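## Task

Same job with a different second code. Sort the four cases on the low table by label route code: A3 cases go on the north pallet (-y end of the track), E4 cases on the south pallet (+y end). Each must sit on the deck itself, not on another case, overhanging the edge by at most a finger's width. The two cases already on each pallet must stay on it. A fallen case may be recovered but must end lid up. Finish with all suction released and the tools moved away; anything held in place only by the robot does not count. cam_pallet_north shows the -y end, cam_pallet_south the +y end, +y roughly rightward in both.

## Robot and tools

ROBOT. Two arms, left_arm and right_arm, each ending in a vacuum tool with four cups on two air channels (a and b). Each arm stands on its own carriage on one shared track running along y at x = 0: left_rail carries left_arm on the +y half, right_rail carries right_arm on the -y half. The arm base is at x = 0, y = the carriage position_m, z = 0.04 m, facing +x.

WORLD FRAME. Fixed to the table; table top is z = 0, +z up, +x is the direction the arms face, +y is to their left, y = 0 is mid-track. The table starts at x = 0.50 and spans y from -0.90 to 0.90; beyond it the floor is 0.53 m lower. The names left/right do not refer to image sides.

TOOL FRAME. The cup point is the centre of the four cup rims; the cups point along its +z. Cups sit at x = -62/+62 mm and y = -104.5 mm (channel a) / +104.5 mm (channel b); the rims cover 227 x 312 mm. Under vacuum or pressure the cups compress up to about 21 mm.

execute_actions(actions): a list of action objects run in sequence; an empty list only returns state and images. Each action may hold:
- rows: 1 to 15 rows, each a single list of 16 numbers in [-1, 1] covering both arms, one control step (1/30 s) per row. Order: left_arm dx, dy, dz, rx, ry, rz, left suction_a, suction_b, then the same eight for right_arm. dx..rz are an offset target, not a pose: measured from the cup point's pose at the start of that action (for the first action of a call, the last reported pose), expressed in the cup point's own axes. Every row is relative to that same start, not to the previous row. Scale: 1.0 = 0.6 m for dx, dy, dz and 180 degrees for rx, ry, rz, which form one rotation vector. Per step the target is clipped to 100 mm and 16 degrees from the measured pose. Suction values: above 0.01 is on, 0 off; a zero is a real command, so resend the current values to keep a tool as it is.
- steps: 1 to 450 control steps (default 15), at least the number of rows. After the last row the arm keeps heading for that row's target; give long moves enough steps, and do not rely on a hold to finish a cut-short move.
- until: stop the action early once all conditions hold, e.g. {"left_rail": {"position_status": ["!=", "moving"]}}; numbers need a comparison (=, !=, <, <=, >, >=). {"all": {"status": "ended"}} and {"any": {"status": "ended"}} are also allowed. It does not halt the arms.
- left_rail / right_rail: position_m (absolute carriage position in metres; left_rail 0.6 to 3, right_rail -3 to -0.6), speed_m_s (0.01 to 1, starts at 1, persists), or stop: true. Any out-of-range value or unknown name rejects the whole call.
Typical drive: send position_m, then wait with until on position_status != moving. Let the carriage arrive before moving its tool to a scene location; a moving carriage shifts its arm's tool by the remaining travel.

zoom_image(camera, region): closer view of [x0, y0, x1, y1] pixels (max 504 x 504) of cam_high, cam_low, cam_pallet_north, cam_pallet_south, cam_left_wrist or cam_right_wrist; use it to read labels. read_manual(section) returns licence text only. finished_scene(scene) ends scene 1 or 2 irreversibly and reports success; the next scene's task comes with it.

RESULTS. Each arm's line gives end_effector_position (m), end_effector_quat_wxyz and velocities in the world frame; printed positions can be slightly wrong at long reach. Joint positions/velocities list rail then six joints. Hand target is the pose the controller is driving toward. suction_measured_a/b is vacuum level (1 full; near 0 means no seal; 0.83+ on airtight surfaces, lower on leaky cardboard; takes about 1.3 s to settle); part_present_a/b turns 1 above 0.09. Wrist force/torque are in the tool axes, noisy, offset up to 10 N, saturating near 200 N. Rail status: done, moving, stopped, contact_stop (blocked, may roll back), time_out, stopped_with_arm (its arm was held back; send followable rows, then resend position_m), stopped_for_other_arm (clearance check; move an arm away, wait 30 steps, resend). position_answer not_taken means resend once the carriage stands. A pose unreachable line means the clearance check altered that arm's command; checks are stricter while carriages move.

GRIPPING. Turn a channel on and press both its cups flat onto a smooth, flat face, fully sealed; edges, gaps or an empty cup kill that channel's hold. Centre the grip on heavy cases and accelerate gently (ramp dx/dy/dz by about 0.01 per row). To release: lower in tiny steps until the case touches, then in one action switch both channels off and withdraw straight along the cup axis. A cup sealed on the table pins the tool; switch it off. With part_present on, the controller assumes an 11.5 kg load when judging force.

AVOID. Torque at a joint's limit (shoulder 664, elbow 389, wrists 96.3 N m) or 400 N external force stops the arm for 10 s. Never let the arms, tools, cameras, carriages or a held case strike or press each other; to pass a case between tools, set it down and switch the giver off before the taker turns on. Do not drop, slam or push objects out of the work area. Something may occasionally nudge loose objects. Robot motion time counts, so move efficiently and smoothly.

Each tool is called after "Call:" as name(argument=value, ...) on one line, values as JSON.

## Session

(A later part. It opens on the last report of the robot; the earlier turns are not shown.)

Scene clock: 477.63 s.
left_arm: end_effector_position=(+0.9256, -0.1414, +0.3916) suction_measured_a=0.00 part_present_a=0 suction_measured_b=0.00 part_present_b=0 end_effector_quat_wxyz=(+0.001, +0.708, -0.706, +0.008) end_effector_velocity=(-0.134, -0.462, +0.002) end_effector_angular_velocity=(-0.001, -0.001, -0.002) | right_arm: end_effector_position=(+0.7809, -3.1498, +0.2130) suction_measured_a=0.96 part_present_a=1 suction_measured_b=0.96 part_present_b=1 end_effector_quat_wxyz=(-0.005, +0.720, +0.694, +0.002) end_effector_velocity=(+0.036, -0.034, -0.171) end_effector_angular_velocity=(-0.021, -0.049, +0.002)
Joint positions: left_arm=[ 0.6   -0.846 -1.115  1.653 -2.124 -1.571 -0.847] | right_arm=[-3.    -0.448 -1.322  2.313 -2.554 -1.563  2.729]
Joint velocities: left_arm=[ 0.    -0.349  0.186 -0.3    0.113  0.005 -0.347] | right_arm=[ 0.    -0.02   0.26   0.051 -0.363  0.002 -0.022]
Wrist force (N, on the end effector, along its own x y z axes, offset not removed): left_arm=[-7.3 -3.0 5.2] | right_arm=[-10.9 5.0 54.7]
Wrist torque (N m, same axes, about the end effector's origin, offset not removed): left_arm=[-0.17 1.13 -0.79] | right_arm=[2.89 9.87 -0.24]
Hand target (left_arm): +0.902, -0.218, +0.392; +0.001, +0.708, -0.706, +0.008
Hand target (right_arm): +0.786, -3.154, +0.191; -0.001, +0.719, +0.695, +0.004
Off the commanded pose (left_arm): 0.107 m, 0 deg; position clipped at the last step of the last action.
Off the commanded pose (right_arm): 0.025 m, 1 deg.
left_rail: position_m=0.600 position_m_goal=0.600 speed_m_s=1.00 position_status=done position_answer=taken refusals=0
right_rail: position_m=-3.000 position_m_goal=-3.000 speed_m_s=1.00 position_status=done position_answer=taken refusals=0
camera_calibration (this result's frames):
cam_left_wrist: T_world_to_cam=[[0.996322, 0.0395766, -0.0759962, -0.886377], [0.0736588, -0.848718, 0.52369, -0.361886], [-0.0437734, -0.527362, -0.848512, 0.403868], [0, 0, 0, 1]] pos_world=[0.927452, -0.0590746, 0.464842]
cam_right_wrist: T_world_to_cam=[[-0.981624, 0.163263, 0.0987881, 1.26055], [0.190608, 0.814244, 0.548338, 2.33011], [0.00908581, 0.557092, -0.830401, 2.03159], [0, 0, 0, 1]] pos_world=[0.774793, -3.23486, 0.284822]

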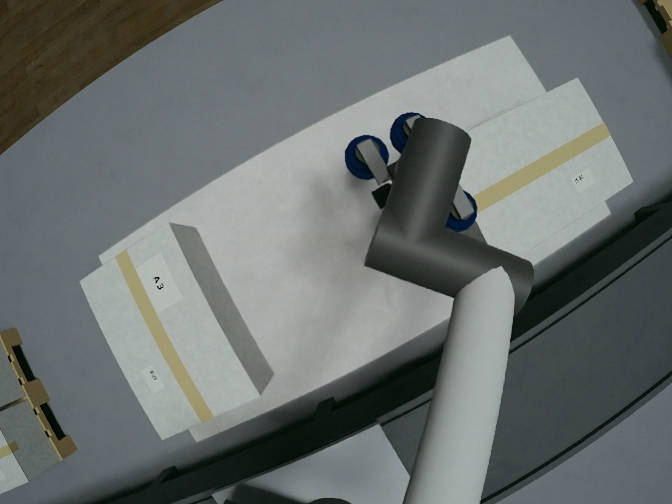

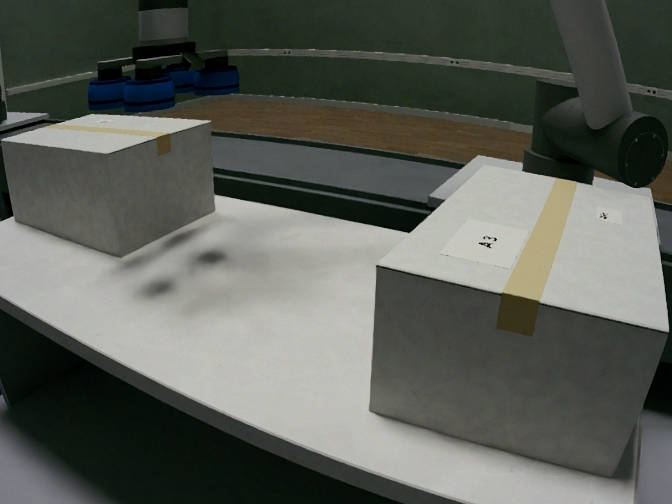

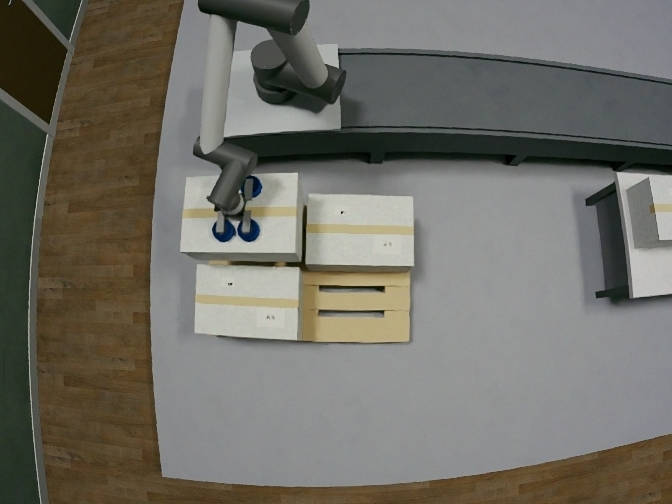

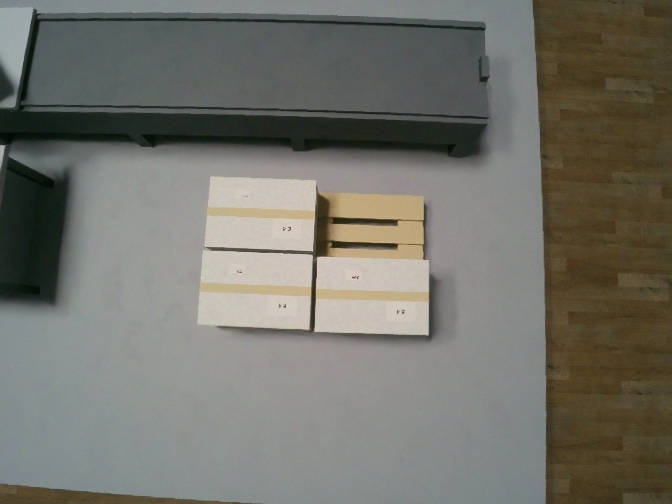

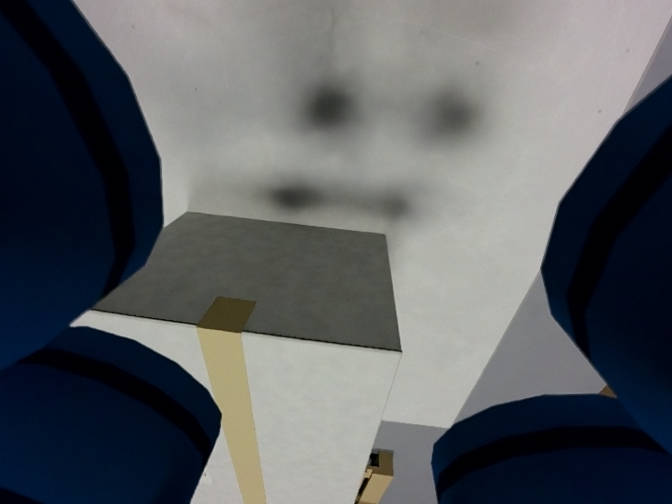

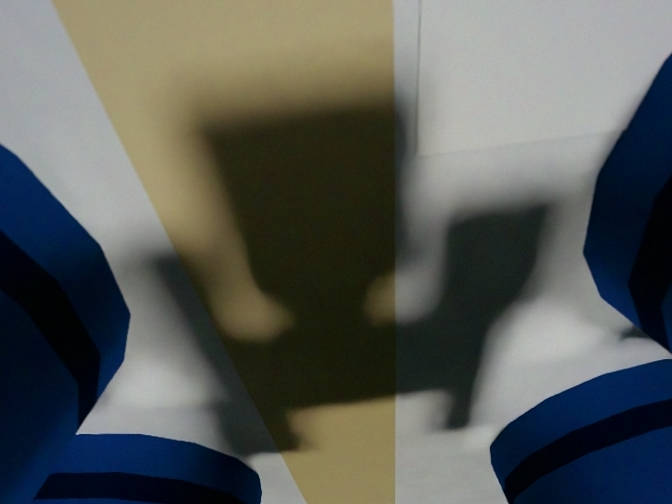

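Call:
execute_actions(actions=[])

Scene clock: 490.07 s.
left_arm: end_effector_position=(+0.9021, -0.2182, +0.3921) suction_measured_a=0.00 part_present_a=0 suction_measured_b=0.00 part_present_b=0 end_effector_quat_wxyz=(+0.001, +0.708, -0.706, +0.008) end_effector_velocity=(-0.000, +0.000, +0.000) end_effector_angular_velocity=(+0.000, -0.000, +0.000) | right_arm: end_effector_position=(+0.7862, -3.1541, +0.1906) suction_measured_a=0.96 part_present_a=1 suction_measured_b=0.96 part_present_b=1 end_effector_quat_wxyz=(-0.001, +0.719, +0.695, +0.004) end_effector_velocity=(-0.000, +0.000, -0.000) end_effector_angular_velocity=(-0.000, +0.000, -0.000)
Joint positions: left_arm=[ 0.6   -0.903 -1.083  1.6   -2.104 -1.57  -0.904] | right_arm=[-3.    -0.45  -1.287  2.319 -2.603 -1.562  2.726]
Joint velocities: left_arm=[ 0. -0. -0.  0.  0.  0. -0.] | right_arm=[ 0.  0.  0.  0.  0. -0.  0.]
Wrist force (N, on the end effector, along its own x y z axes, offset not removed): left_arm=[-5.9 -1.7 1.5] | right_arm=[-5.4 0.9 33.5]
Wrist torque (N m, same axes, about the end effector's origin, offset not removed): left_arm=[0.04 1.07 -0.75] | right_arm=[2.47 9.26 -0.18]
Hand target (left_arm): +0.902, -0.218, +0.392; +0.001, +0.708, -0.706, +0.008
Hand target (right_arm): +0.786, -3.154, +0.191; -0.001, +0.719, +0.695, +0.004
Off the commanded pose (left_arm): 0.028 m, 0 deg; position clipped at the last step of the last action.
Off the commanded pose (right_arm): 0.002 m, 0 deg.
left_rail: position_m=0.600 position_m_goal=0.600 speed_m_s=1.00 position_status=done position_answer=taken refusals=0
right_rail: position_m=-3.000 position_m_goal=-3.000 speed_m_s=1.00 position_status=done position_answer=taken refusals=0
camera_calibration (this result's frames):
cam_left_wrist: T_world_to_cam=[[0.996358, 0.0397235, -0.0754563, -0.860097], [0.0735321, -0.848316, 0.524359, -0.425614], [-0.0431815, -0.527997, -0.848147, 0.361972], [0, 0, 0, 1]] pos_world=[0.903891, -0.135769, 0.465281]
cam_right_wrist: T_world_to_cam=[[-0.982402, 0.163191, 0.0908603, 1.27051], [0.186158, 0.815781, 0.547582, 2.35342], [0.0152384, 0.55486, -0.831804, 2.00368], [0, 0, 0, 1]] pos_world=[0.779515, -3.23897, 0.262541]

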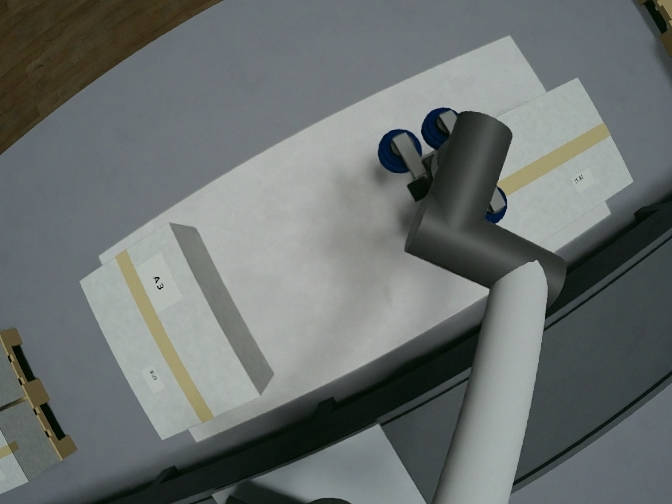

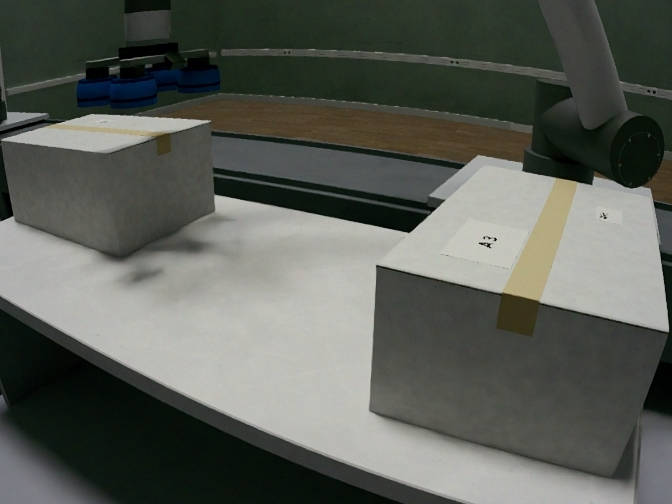

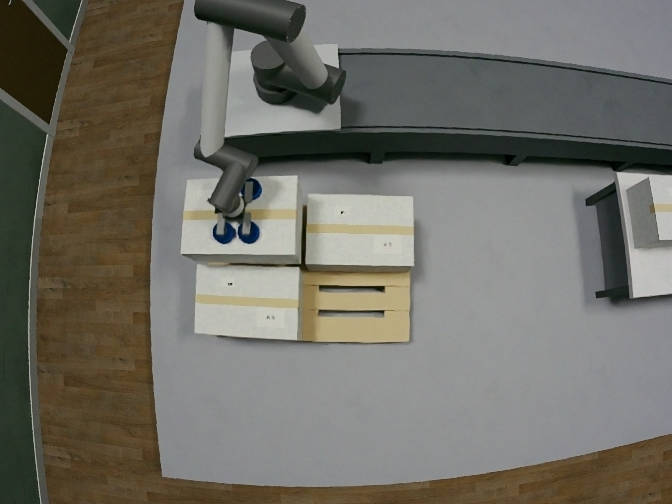

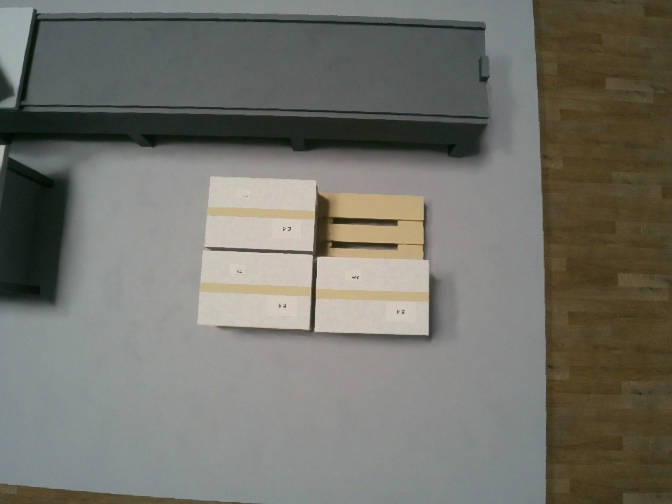

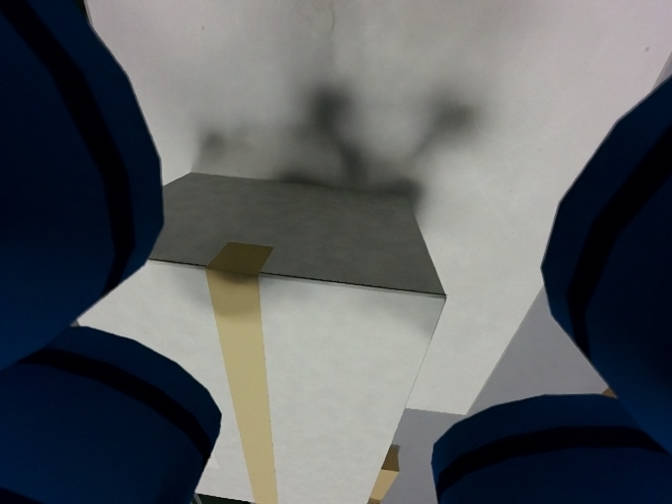

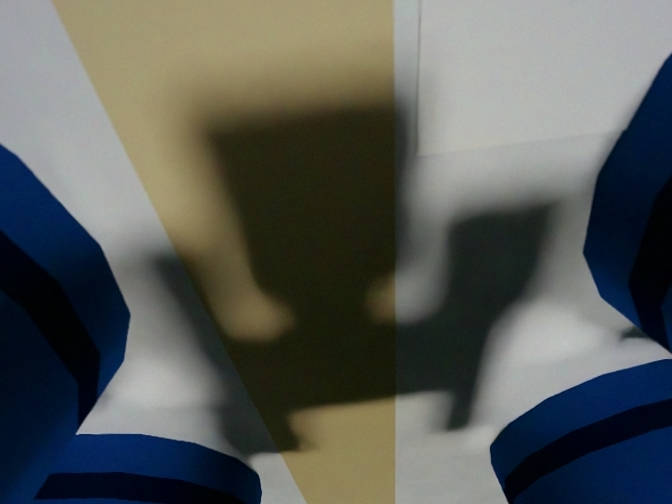

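Call:
zoom_image(camera="cam_pallet_north", region=[160, 150, 430, 360])

Call:
zoom_image(camera="cam_low", region=[0, 90, 260, 280])

Region (160, 150, 430, 360) of cam_pallet_north's 672x504 image, scaled by 1.867, with more detail than that image has.

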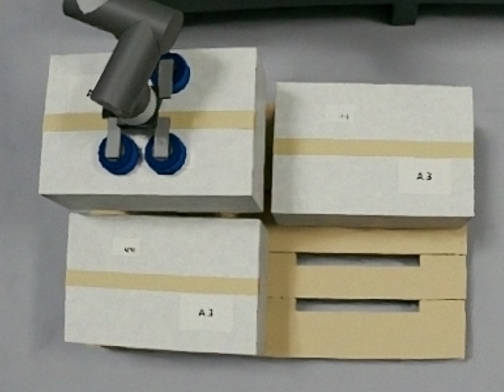

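Region (0, 90, 260, 280) of cam_low's 672x504 image, scaled by 1.938, with more detail than that image has; it fills the top 368 rows of this view, and the rest is white.

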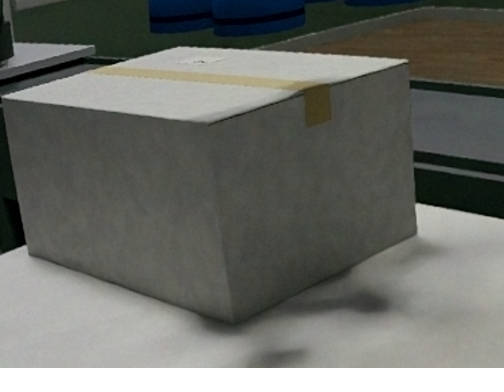

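Call:
zoom_image(camera="cam_pallet_north", region=[170, 165, 330, 285])

Region (170, 165, 330, 285) of cam_pallet_north's 672x504 image, scaled by 3.150, with more detail than that image has; it fills the top 378 rows of this view, and the rest is white.

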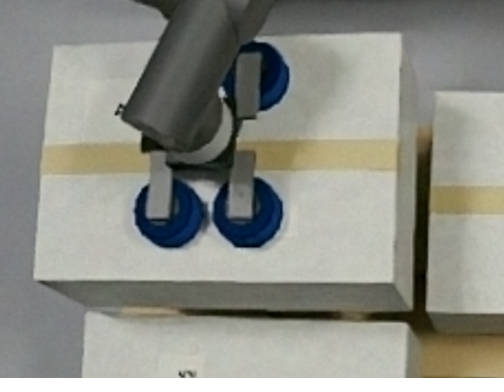

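Call:
execute_actions(actions=[{"rows": [
[0.006,0.002,0.002,0,0,0,0,0, 0,0,0.005,0,0,0,1,1],
[0.018,0.005,0.005,0,0,0,0,0, 0,0,0.014,0,0,0,1,1],
[0.035,0.01,0.01,0,0,0,0,0, 0,0,0.028,0,0,0,1,1],
[0.058,0.016,0.017,0,0,0,0,0, 0,0,0.046,0,0,0,1,1],
[0.088,0.024,0.025,0,0,0,0,0, 0,0,0.07,0,0,0,1,1],
[0.123,0.034,0.036,0,0,0,0,0, 0,0,0.098,0,0,0,1,1],
[0.164,0.045,0.048,0,0,0,0,0, 0,0,0.13,0,0,0,1,1],
[0.21,0.058,0.061,0,0,0,0,0, 0,0,0.167,0,0,0,1,1],
[0.263,0.072,0.076,0,0,0,0,0, 0,0,0.209,0,0,0,1,1],
[0.322,0.088,0.093,0,0,0,0,0, 0,0,0.255,0,0,0,1,1],
[0.38,0.104,0.11,0,0,0,0,0, 0,0,0.302,0,0,0,1,1],
[0.439,0.12,0.127,0,0,0,0,0, 0,0,0.348,0,0,0,1,1],
[0.497,0.136,0.144,0,0,0,0,0, 0,0,0.395,0,0,0,1,1],
[0.544,0.149,0.158,0,0,0,0,0, 0,0,0.432,0,0,0,1,1],
[0.585,0.16,0.17,0,0,0,0,0, 0,0,0.464,0,0,0,1,1]
], "steps": 32}])

Scene clock: 539.10 s.
left_arm: end_effector_position=(+0.8073, -0.5581, +0.2960) suction_measured_a=0.00 part_present_a=0 suction_measured_b=0.00 part_present_b=0 end_effector_quat_wxyz=(+0.001, +0.708, -0.707, +0.009) end_effector_velocity=(-0.000, -0.092, -0.021) end_effector_angular_velocity=(+0.005, +0.002, +0.003) | right_arm: end_effector_position=(+0.7859, -3.1520, -0.0838) suction_measured_a=0.96 part_present_a=1 suction_measured_b=0.96 part_present_b=1 end_effector_quat_wxyz=(-0.002, +0.719, +0.695, +0.004) end_effector_velocity=(+0.010, -0.003, -0.033) end_effector_angular_velocity=(-0.005, -0.011, +0.000)
Joint positions: left_arm=[ 0.6   -1.106 -0.828  1.297 -2.057 -1.567 -1.107] | right_arm=[-3.    -0.448 -0.863  2.359 -3.066 -1.562  2.729]
Joint velocities: left_arm=[ 0.    -0.03   0.095 -0.148  0.059  0.001 -0.033] | right_arm=[ 0.     0.002  0.059 -0.016 -0.056 -0.     0.002]
Wrist force (N, on the end effector, along its own x y z axes, offset not removed): left_arm=[-5.8 1.7 2.4] | right_arm=[-5.6 6.8 41.8]
Wrist torque (N m, same axes, about the end effector's origin, offset not removed): left_arm=[0.26 1.18 -0.70] | right_arm=[2.96 9.42 -0.37]
Hand target (left_arm): +0.807, -0.570, +0.293; +0.001, +0.708, -0.706, +0.008
Hand target (right_arm): +0.787, -3.152, -0.088; -0.001, +0.719, +0.695, +0.004
Off the commanded pose (left_arm): 0.013 m, 0 deg.
Off the commanded pose (right_arm): 0.004 m, 0 deg.
left_rail: position_m=0.600 position_m_goal=0.600 speed_m_s=1.00 position_status=done position_answer=taken refusals=0
right_rail: position_m=-3.000 position_m_goal=-3.000 speed_m_s=1.00 position_status=done position_answer=taken refusals=0
camera_calibration (this result's frames):
cam_left_wrist: T_world_to_cam=[[0.99639, 0.0392192, -0.075296, -0.759773], [0.0730708, -0.847713, 0.525398, -0.656226], [-0.0432237, -0.529003, -0.847518, 0.0961608], [0, 0, 0, 1]] pos_world=[0.809137, -0.475625, 0.36907]
cam_right_wrist: T_world_to_cam=[[-0.982264, 0.163141, 0.0924247, 1.29475], [0.186981, 0.815509, 0.547707, 2.50052], [0.0139802, 0.555275, -0.831549, 1.77667], [0, 0, 0, 1]] pos_world=[0.779395, -3.23696, -0.0118308]

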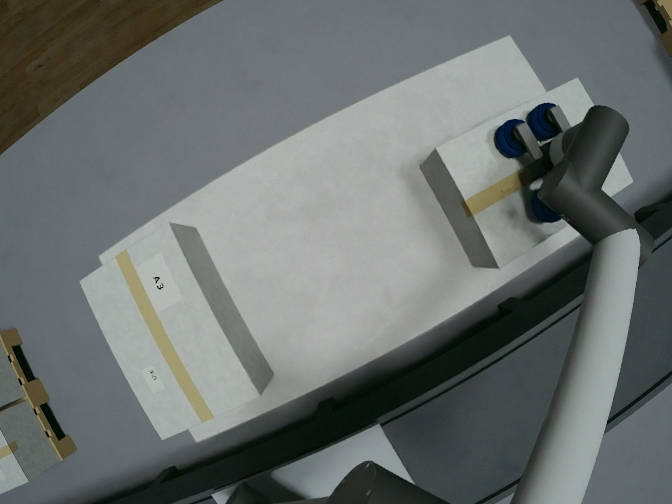

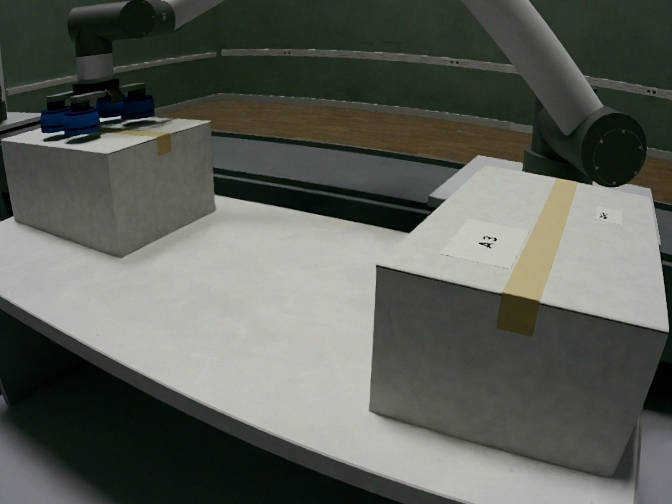

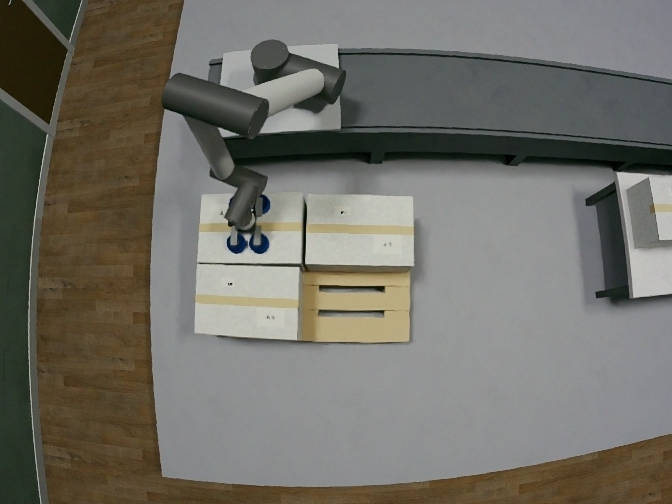

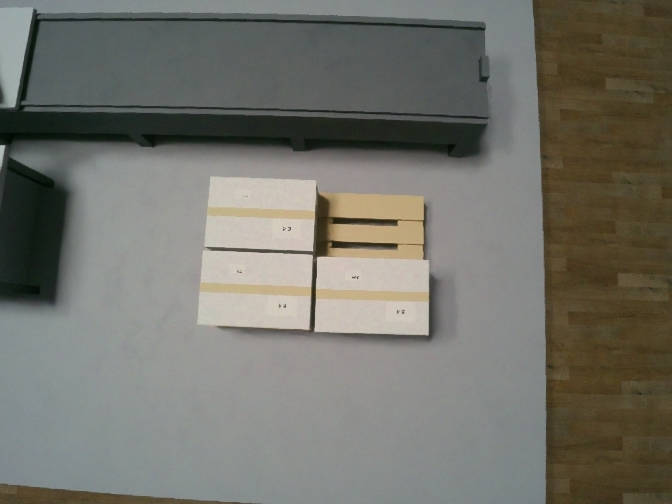

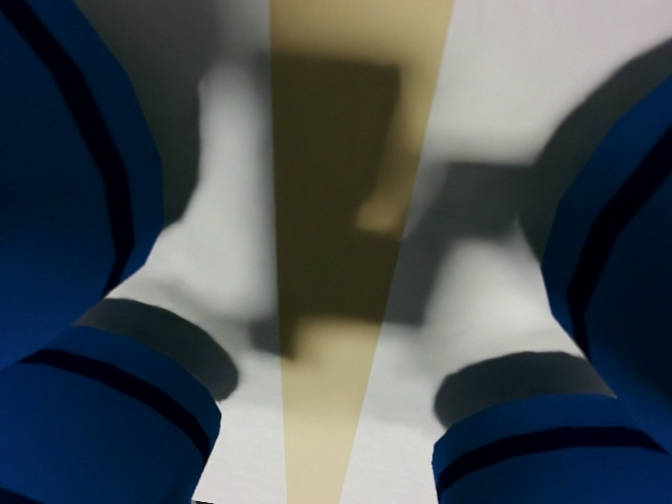

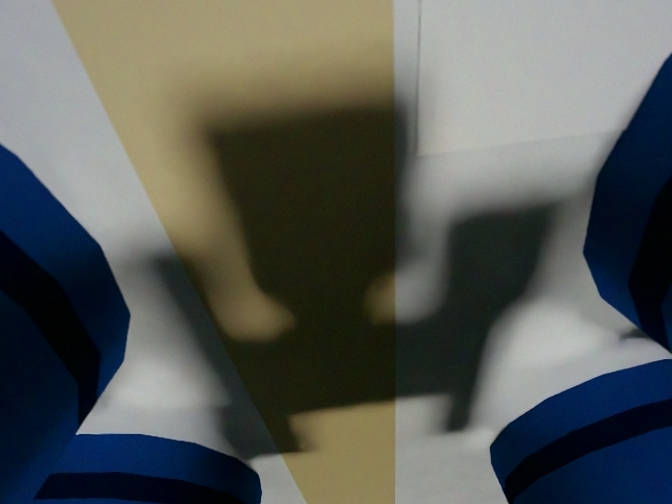

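Call:
zoom_image(camera="cam_pallet_north", region=[170, 170, 330, 290])

Call:
zoom_image(camera="cam_high", region=[400, 60, 660, 290])

Region (170, 170, 330, 290) of cam_pallet_north's 672x504 image, scaled by 3.150, with more detail than that image has; it fills the top 378 rows of this view, and the rest is white.

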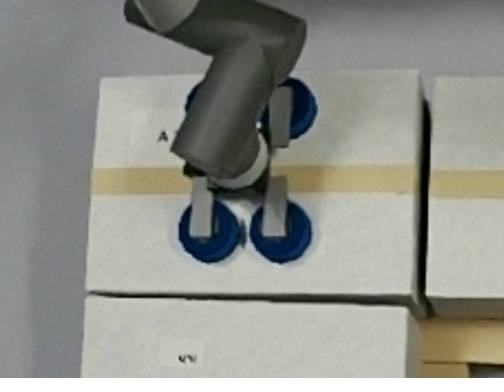

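Region (400, 60, 660, 290) of cam_high's 672x504 image, scaled by 1.938, with more detail than that image has; it fills the top 446 rows of this view, and the rest is white.

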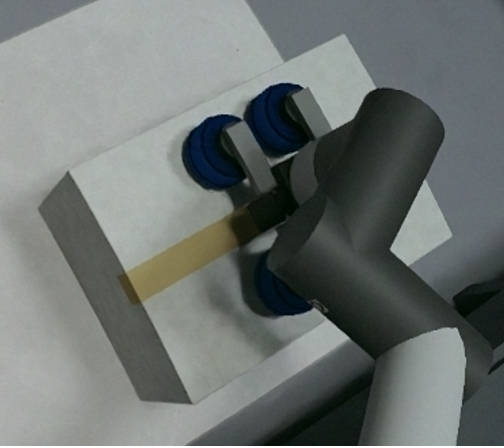

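Call:
execute_actions(actions=[{"rows": [
[0.018,0.004,0.008,0,0,0,1,1, 0,0,0.009,0,0,0,1,1],
[0.018,0.007,0.014,0,0,0,1,1, 0,0,0.011,0,0,0,1,1],
[0.018,0.01,0.021,0,0,0,1,1, 0,0,0.014,0,0,0,1,1],
[0.018,0.012,0.028,0,0,0,1,1, 0,0,0.017,0,0,0,1,1],
[0.018,0.012,0.035,0,0,0,1,1, 0,0,0.02,0,0,0,1,1],
[0.018,0.012,0.04,0,0,0,1,1, 0,0,0.02,0,0,0,1,1],
[0.018,0.012,0.044,0,0,0,1,1, 0,0,0.02,0,0,0,1,1]
], "steps": 12}])

Scene clock: 568.90 s.
left_arm: end_effector_position=(+0.8010, -0.5690, +0.2728) suction_measured_a=0.20 part_present_a=1 suction_measured_b=0.29 part_present_b=1 end_effector_quat_wxyz=(+0.001, +0.708, -0.707, +0.008) end_effector_velocity=(-0.007, +0.008, -0.047) end_effector_angular_velocity=(+0.020, +0.008, -0.000) | right_arm: end_effector_position=(+0.7860, -3.1518, -0.0948) suction_measured_a=0.96 part_present_a=1 suction_measured_b=0.96 part_present_b=1 end_effector_quat_wxyz=(-0.002, +0.719, +0.695, +0.004) end_effector_velocity=(-0.001, -0.000, -0.008) end_effector_angular_velocity=(+0.000, +0.000, +0.000)
Joint positions: left_arm=[ 0.6   -1.113 -0.809  1.297 -2.074 -1.567 -1.115] | right_arm=[-3.    -0.448 -0.845  2.357 -3.082 -1.562  2.729]
Joint velocities: left_arm=[ 0.    -0.002  0.02   0.029 -0.027  0.002 -0.002] | right_arm=[ 0.    -0.     0.013 -0.001 -0.011 -0.    -0.001]
Wrist force (N, on the end effector, along its own x y z axes, offset not removed): left_arm=[-0.2 -13.4 73.0] | right_arm=[-2.9 0.6 33.3]
Wrist torque (N m, same axes, about the end effector's origin, offset not removed): left_arm=[5.00 0.97 -0.34] | right_arm=[2.54 9.06 -0.14]
Hand target (left_arm): +0.800, -0.569, +0.270; +0.001, +0.708, -0.707, +0.009
Hand target (right_arm): +0.786, -3.152, -0.096; -0.002, +0.719, +0.695, +0.004
Off the commanded pose (left_arm): 0.003 m, 0 deg.
Off the commanded pose (right_arm): 0.001 m, 0 deg.
left_rail: position_m=0.600 position_m_goal=0.600 speed_m_s=1.00 position_status=done position_answer=taken refusals=0
right_rail: position_m=-3.000 position_m_goal=-3.000 speed_m_s=1.00 position_status=done position_answer=taken refusals=0
camera_calibration (this result's frames):
cam_left_wrist: T_world_to_cam=[[0.996367, 0.0393281, -0.0755396, -0.754665], [0.0732447, -0.84828, 0.524457, -0.65301], [-0.0434528, -0.528085, -0.848079, 0.0713503], [0, 0, 0, 1]] pos_world=[0.802853, -0.486577, 0.345979]
cam_right_wrist: T_world_to_cam=[[-0.982277, 0.163059, 0.092432, 1.29553], [0.186914, 0.815406, 0.547884, 2.50612], [0.013968, 0.555451, -0.831432, 1.76792], [0, 0, 0, 1]] pos_world=[0.779443, -3.23675, -0.0229053]

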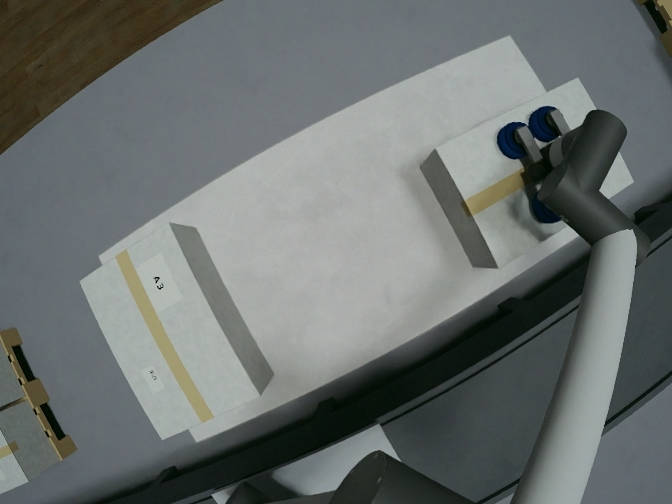

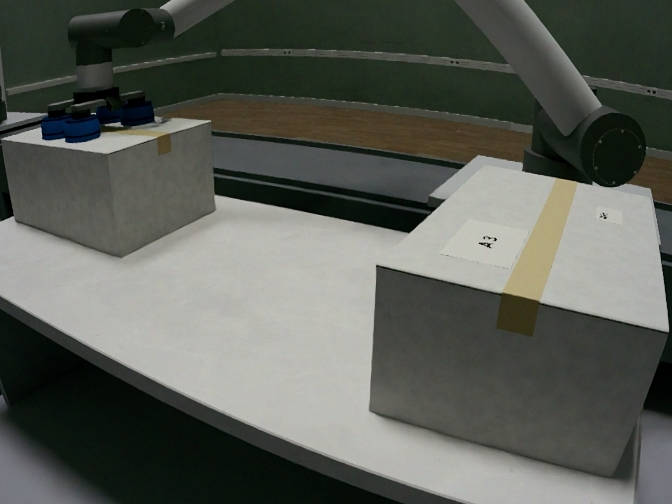

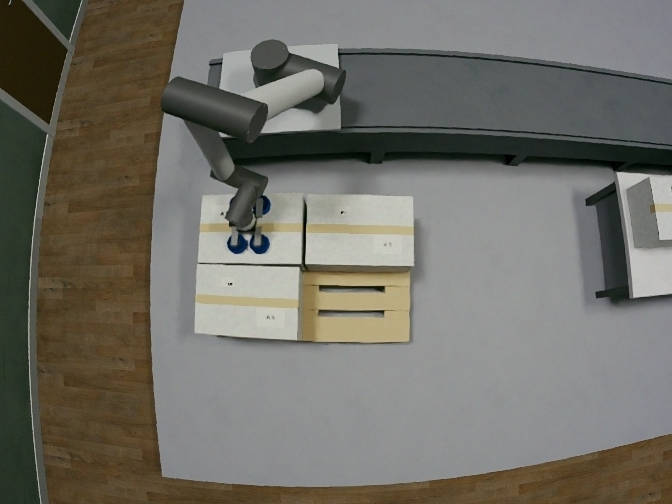

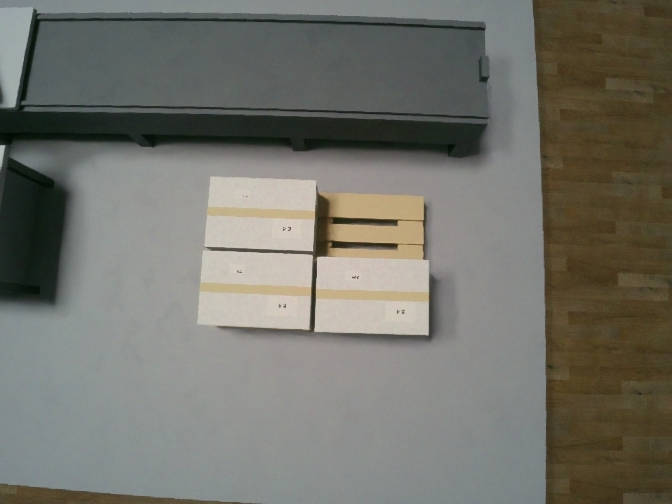

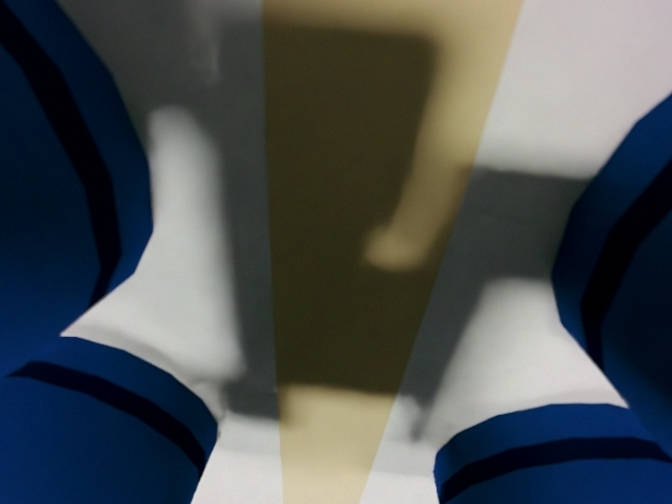

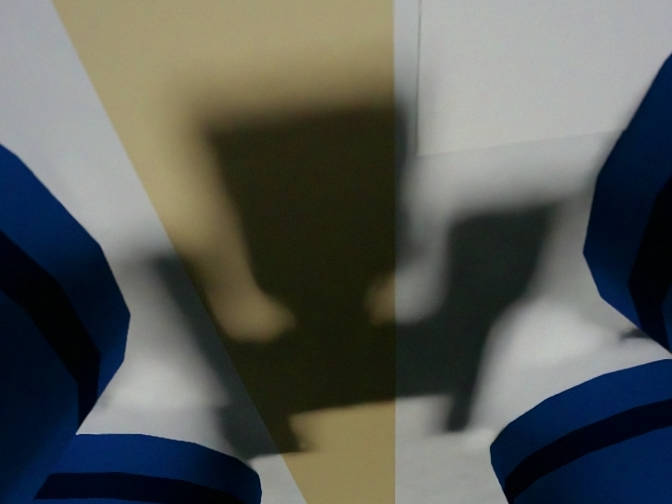

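Call:
execute_actions(actions=[{"rows": [
[0,0,-0.005,0,0,0,1,1, 0,0,0.004,0,0,0,1,1],
[0,0,-0.015,0,0,0,1,1, 0,0,0.006,0,0,0,1,1],
[-0.005,0,-0.03,0,0,0,1,1, 0,0,0.008,0,0,0,1,1],
[-0.02,0,-0.05,0,0,0,1,1, 0,0,0.01,0,0,0,1,1],
[-0.045,0,-0.075,0,0,0,1,1, 0,0,0.012,0,0,0,1,1],
[-0.08,0,-0.105,0,0,0,1,1, 0,0,0.014,0,0,0,1,1],
[-0.125,0,-0.14,0,0,0,1,1, 0,0,0.014,0,0,0,1,1],
[-0.18,0,-0.18,0,0,0,1,1, 0,0,0.014,0,0,0,1,1],
[-0.25,0,-0.225,0,0,0,1,1, 0,0,0.014,0,0,0,1,1],
[-0.33,0,-0.27,0,0,0,1,1, 0,0,0.014,0,0,0,1,1],
[-0.42,0,-0.32,0,0,0,1,1, 0,0,0.014,0,0,0,1,1],
[-0.52,0,-0.37,0,0,0,1,1, 0,0,0.014,0,0,0,1,1],
[-0.62,0,-0.42,0,0,0,1,1, 0,0,0.014,0,0,0,1,1],
[-0.71,0,-0.46,0,0,0,1,1, 0,0,0.014,0,0,0,1,1],
[-0.78,0,-0.495,0,0,0,1,1, 0,0,0.014,0,0,0,1,1]
], "steps": 42}])

Scene clock: 606.87 s.
left_arm: end_effector_position=(+0.7994, -0.1170, +0.5529) suction_measured_a=0.98 part_present_a=1 suction_measured_b=0.98 part_present_b=1 end_effector_quat_wxyz=(+0.000, +0.708, -0.706, +0.008) end_effector_velocity=(-0.014, +0.146, +0.086) end_effector_angular_velocity=(-0.005, -0.002, -0.002) | right_arm: end_effector_position=(+0.7860, -3.1517, -0.1033) suction_measured_a=0.96 part_present_a=1 suction_measured_b=0.96 part_present_b=1 end_effector_quat_wxyz=(-0.002, +0.719, +0.695, +0.004) end_effector_velocity=(-0.000, +0.000, -0.000) end_effector_angular_velocity=(+0.000, +0.000, +0.000)
Joint positions: left_arm=[ 0.6   -0.92  -1.319  1.702 -1.97  -1.569 -0.922] | right_arm=[-3.    -0.448 -0.831  2.355 -3.094 -1.562  2.729]
Joint velocities: left_arm=[ 0.     0.074 -0.158  0.083  0.07  -0.003  0.076] | right_arm=[ 0.  0.  0.  0. -0.  0. -0.]
Wrist force (N, on the end effector, along its own x y z axes, offset not removed): left_arm=[-27.0 -2.9 18.4] | right_arm=[-4.0 2.8 36.9]
Wrist torque (N m, same axes, about the end effector's origin, offset not removed): left_arm=[-1.89 3.28 -0.92] | right_arm=[2.71 9.03 -0.18]
Hand target (left_arm): +0.797, -0.098, +0.564; +0.001, +0.708, -0.707, +0.008
Hand target (right_arm): +0.786, -3.152, -0.103; -0.002, +0.719, +0.695, +0.004
Off the commanded pose (left_arm): 0.023 m, 0 deg.
Off the commanded pose (right_arm): 0.000 m, 0 deg.
left_rail: position_m=0.600 position_m_goal=0.600 speed_m_s=1.00 position_status=done position_answer=taken refusals=0
right_rail: position_m=-3.000 position_m_goal=-3.000 speed_m_s=1.00 position_status=done position_answer=taken refusals=0
camera_calibration (this result's frames):
cam_left_wrist: T_world_to_cam=[[0.996381, 0.0398505, -0.0750736, -0.749862], [0.0734236, -0.848495, 0.524085, -0.416309], [-0.0428146, -0.527701, -0.848351, 0.547237], [0, 0, 0, 1]] pos_world=[0.801145, -0.0345764, 0.626135]
cam_right_wrist: T_world_to_cam=[[-0.982277, 0.16306, 0.0924313, 1.29631], [0.186914, 0.815406, 0.547884, 2.51068], [0.0139688, 0.55545, -0.831432, 1.7609], [0, 0, 0, 1]] pos_world=[0.779461, -3.23669, -0.0313146]

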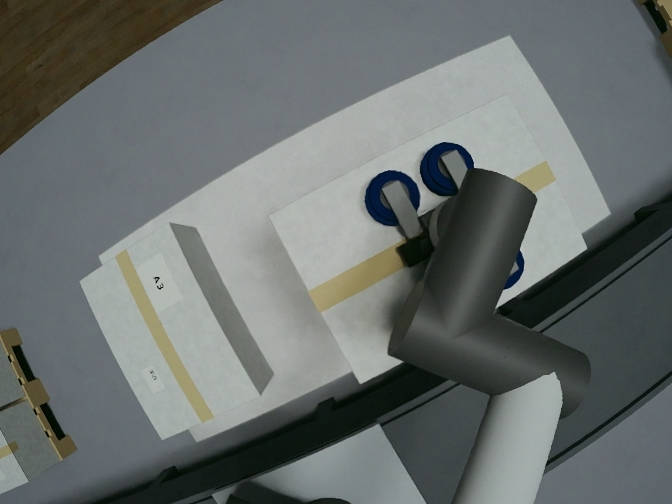

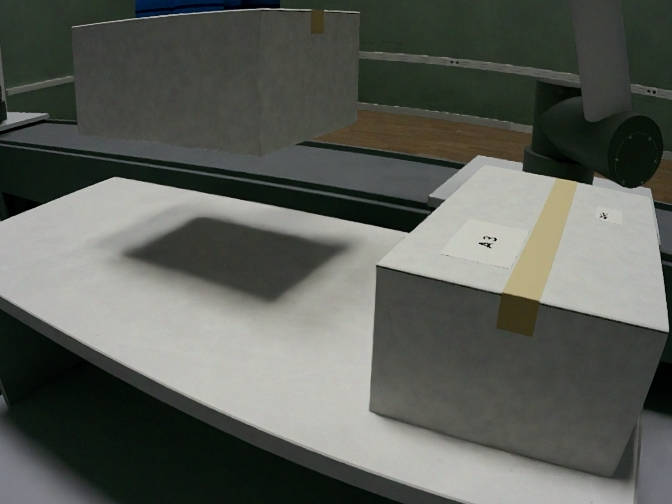

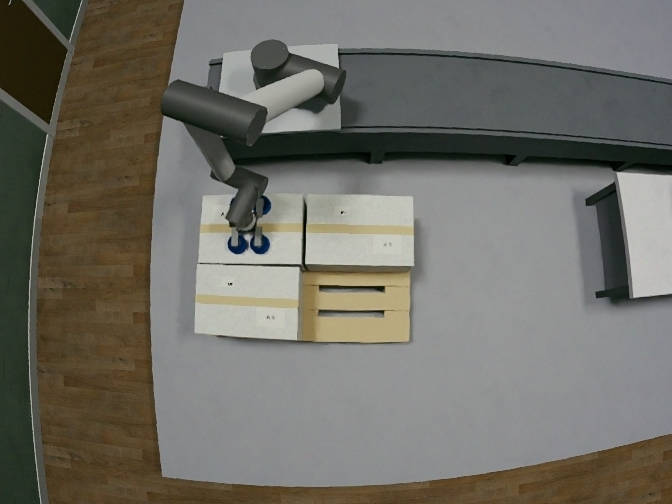

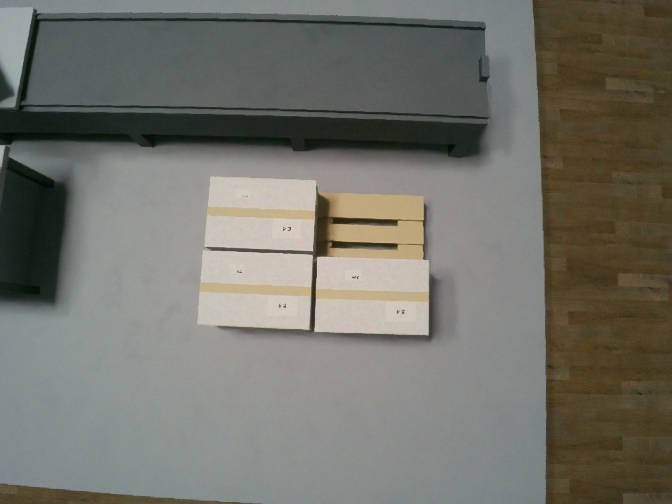

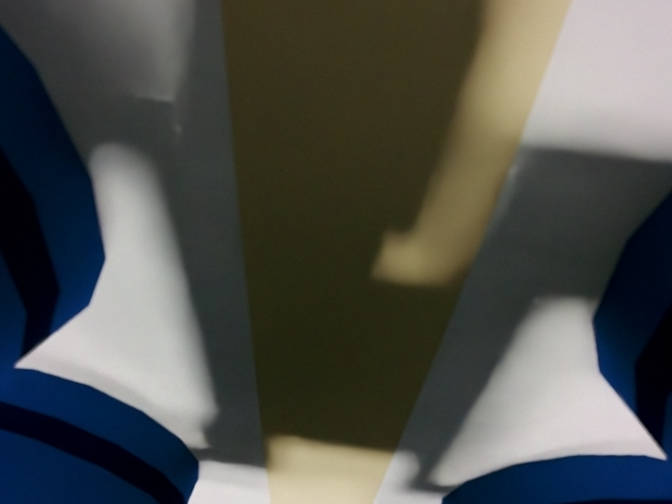

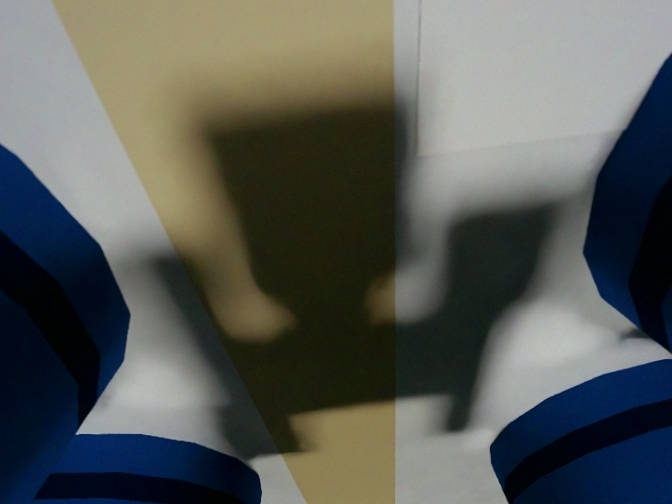

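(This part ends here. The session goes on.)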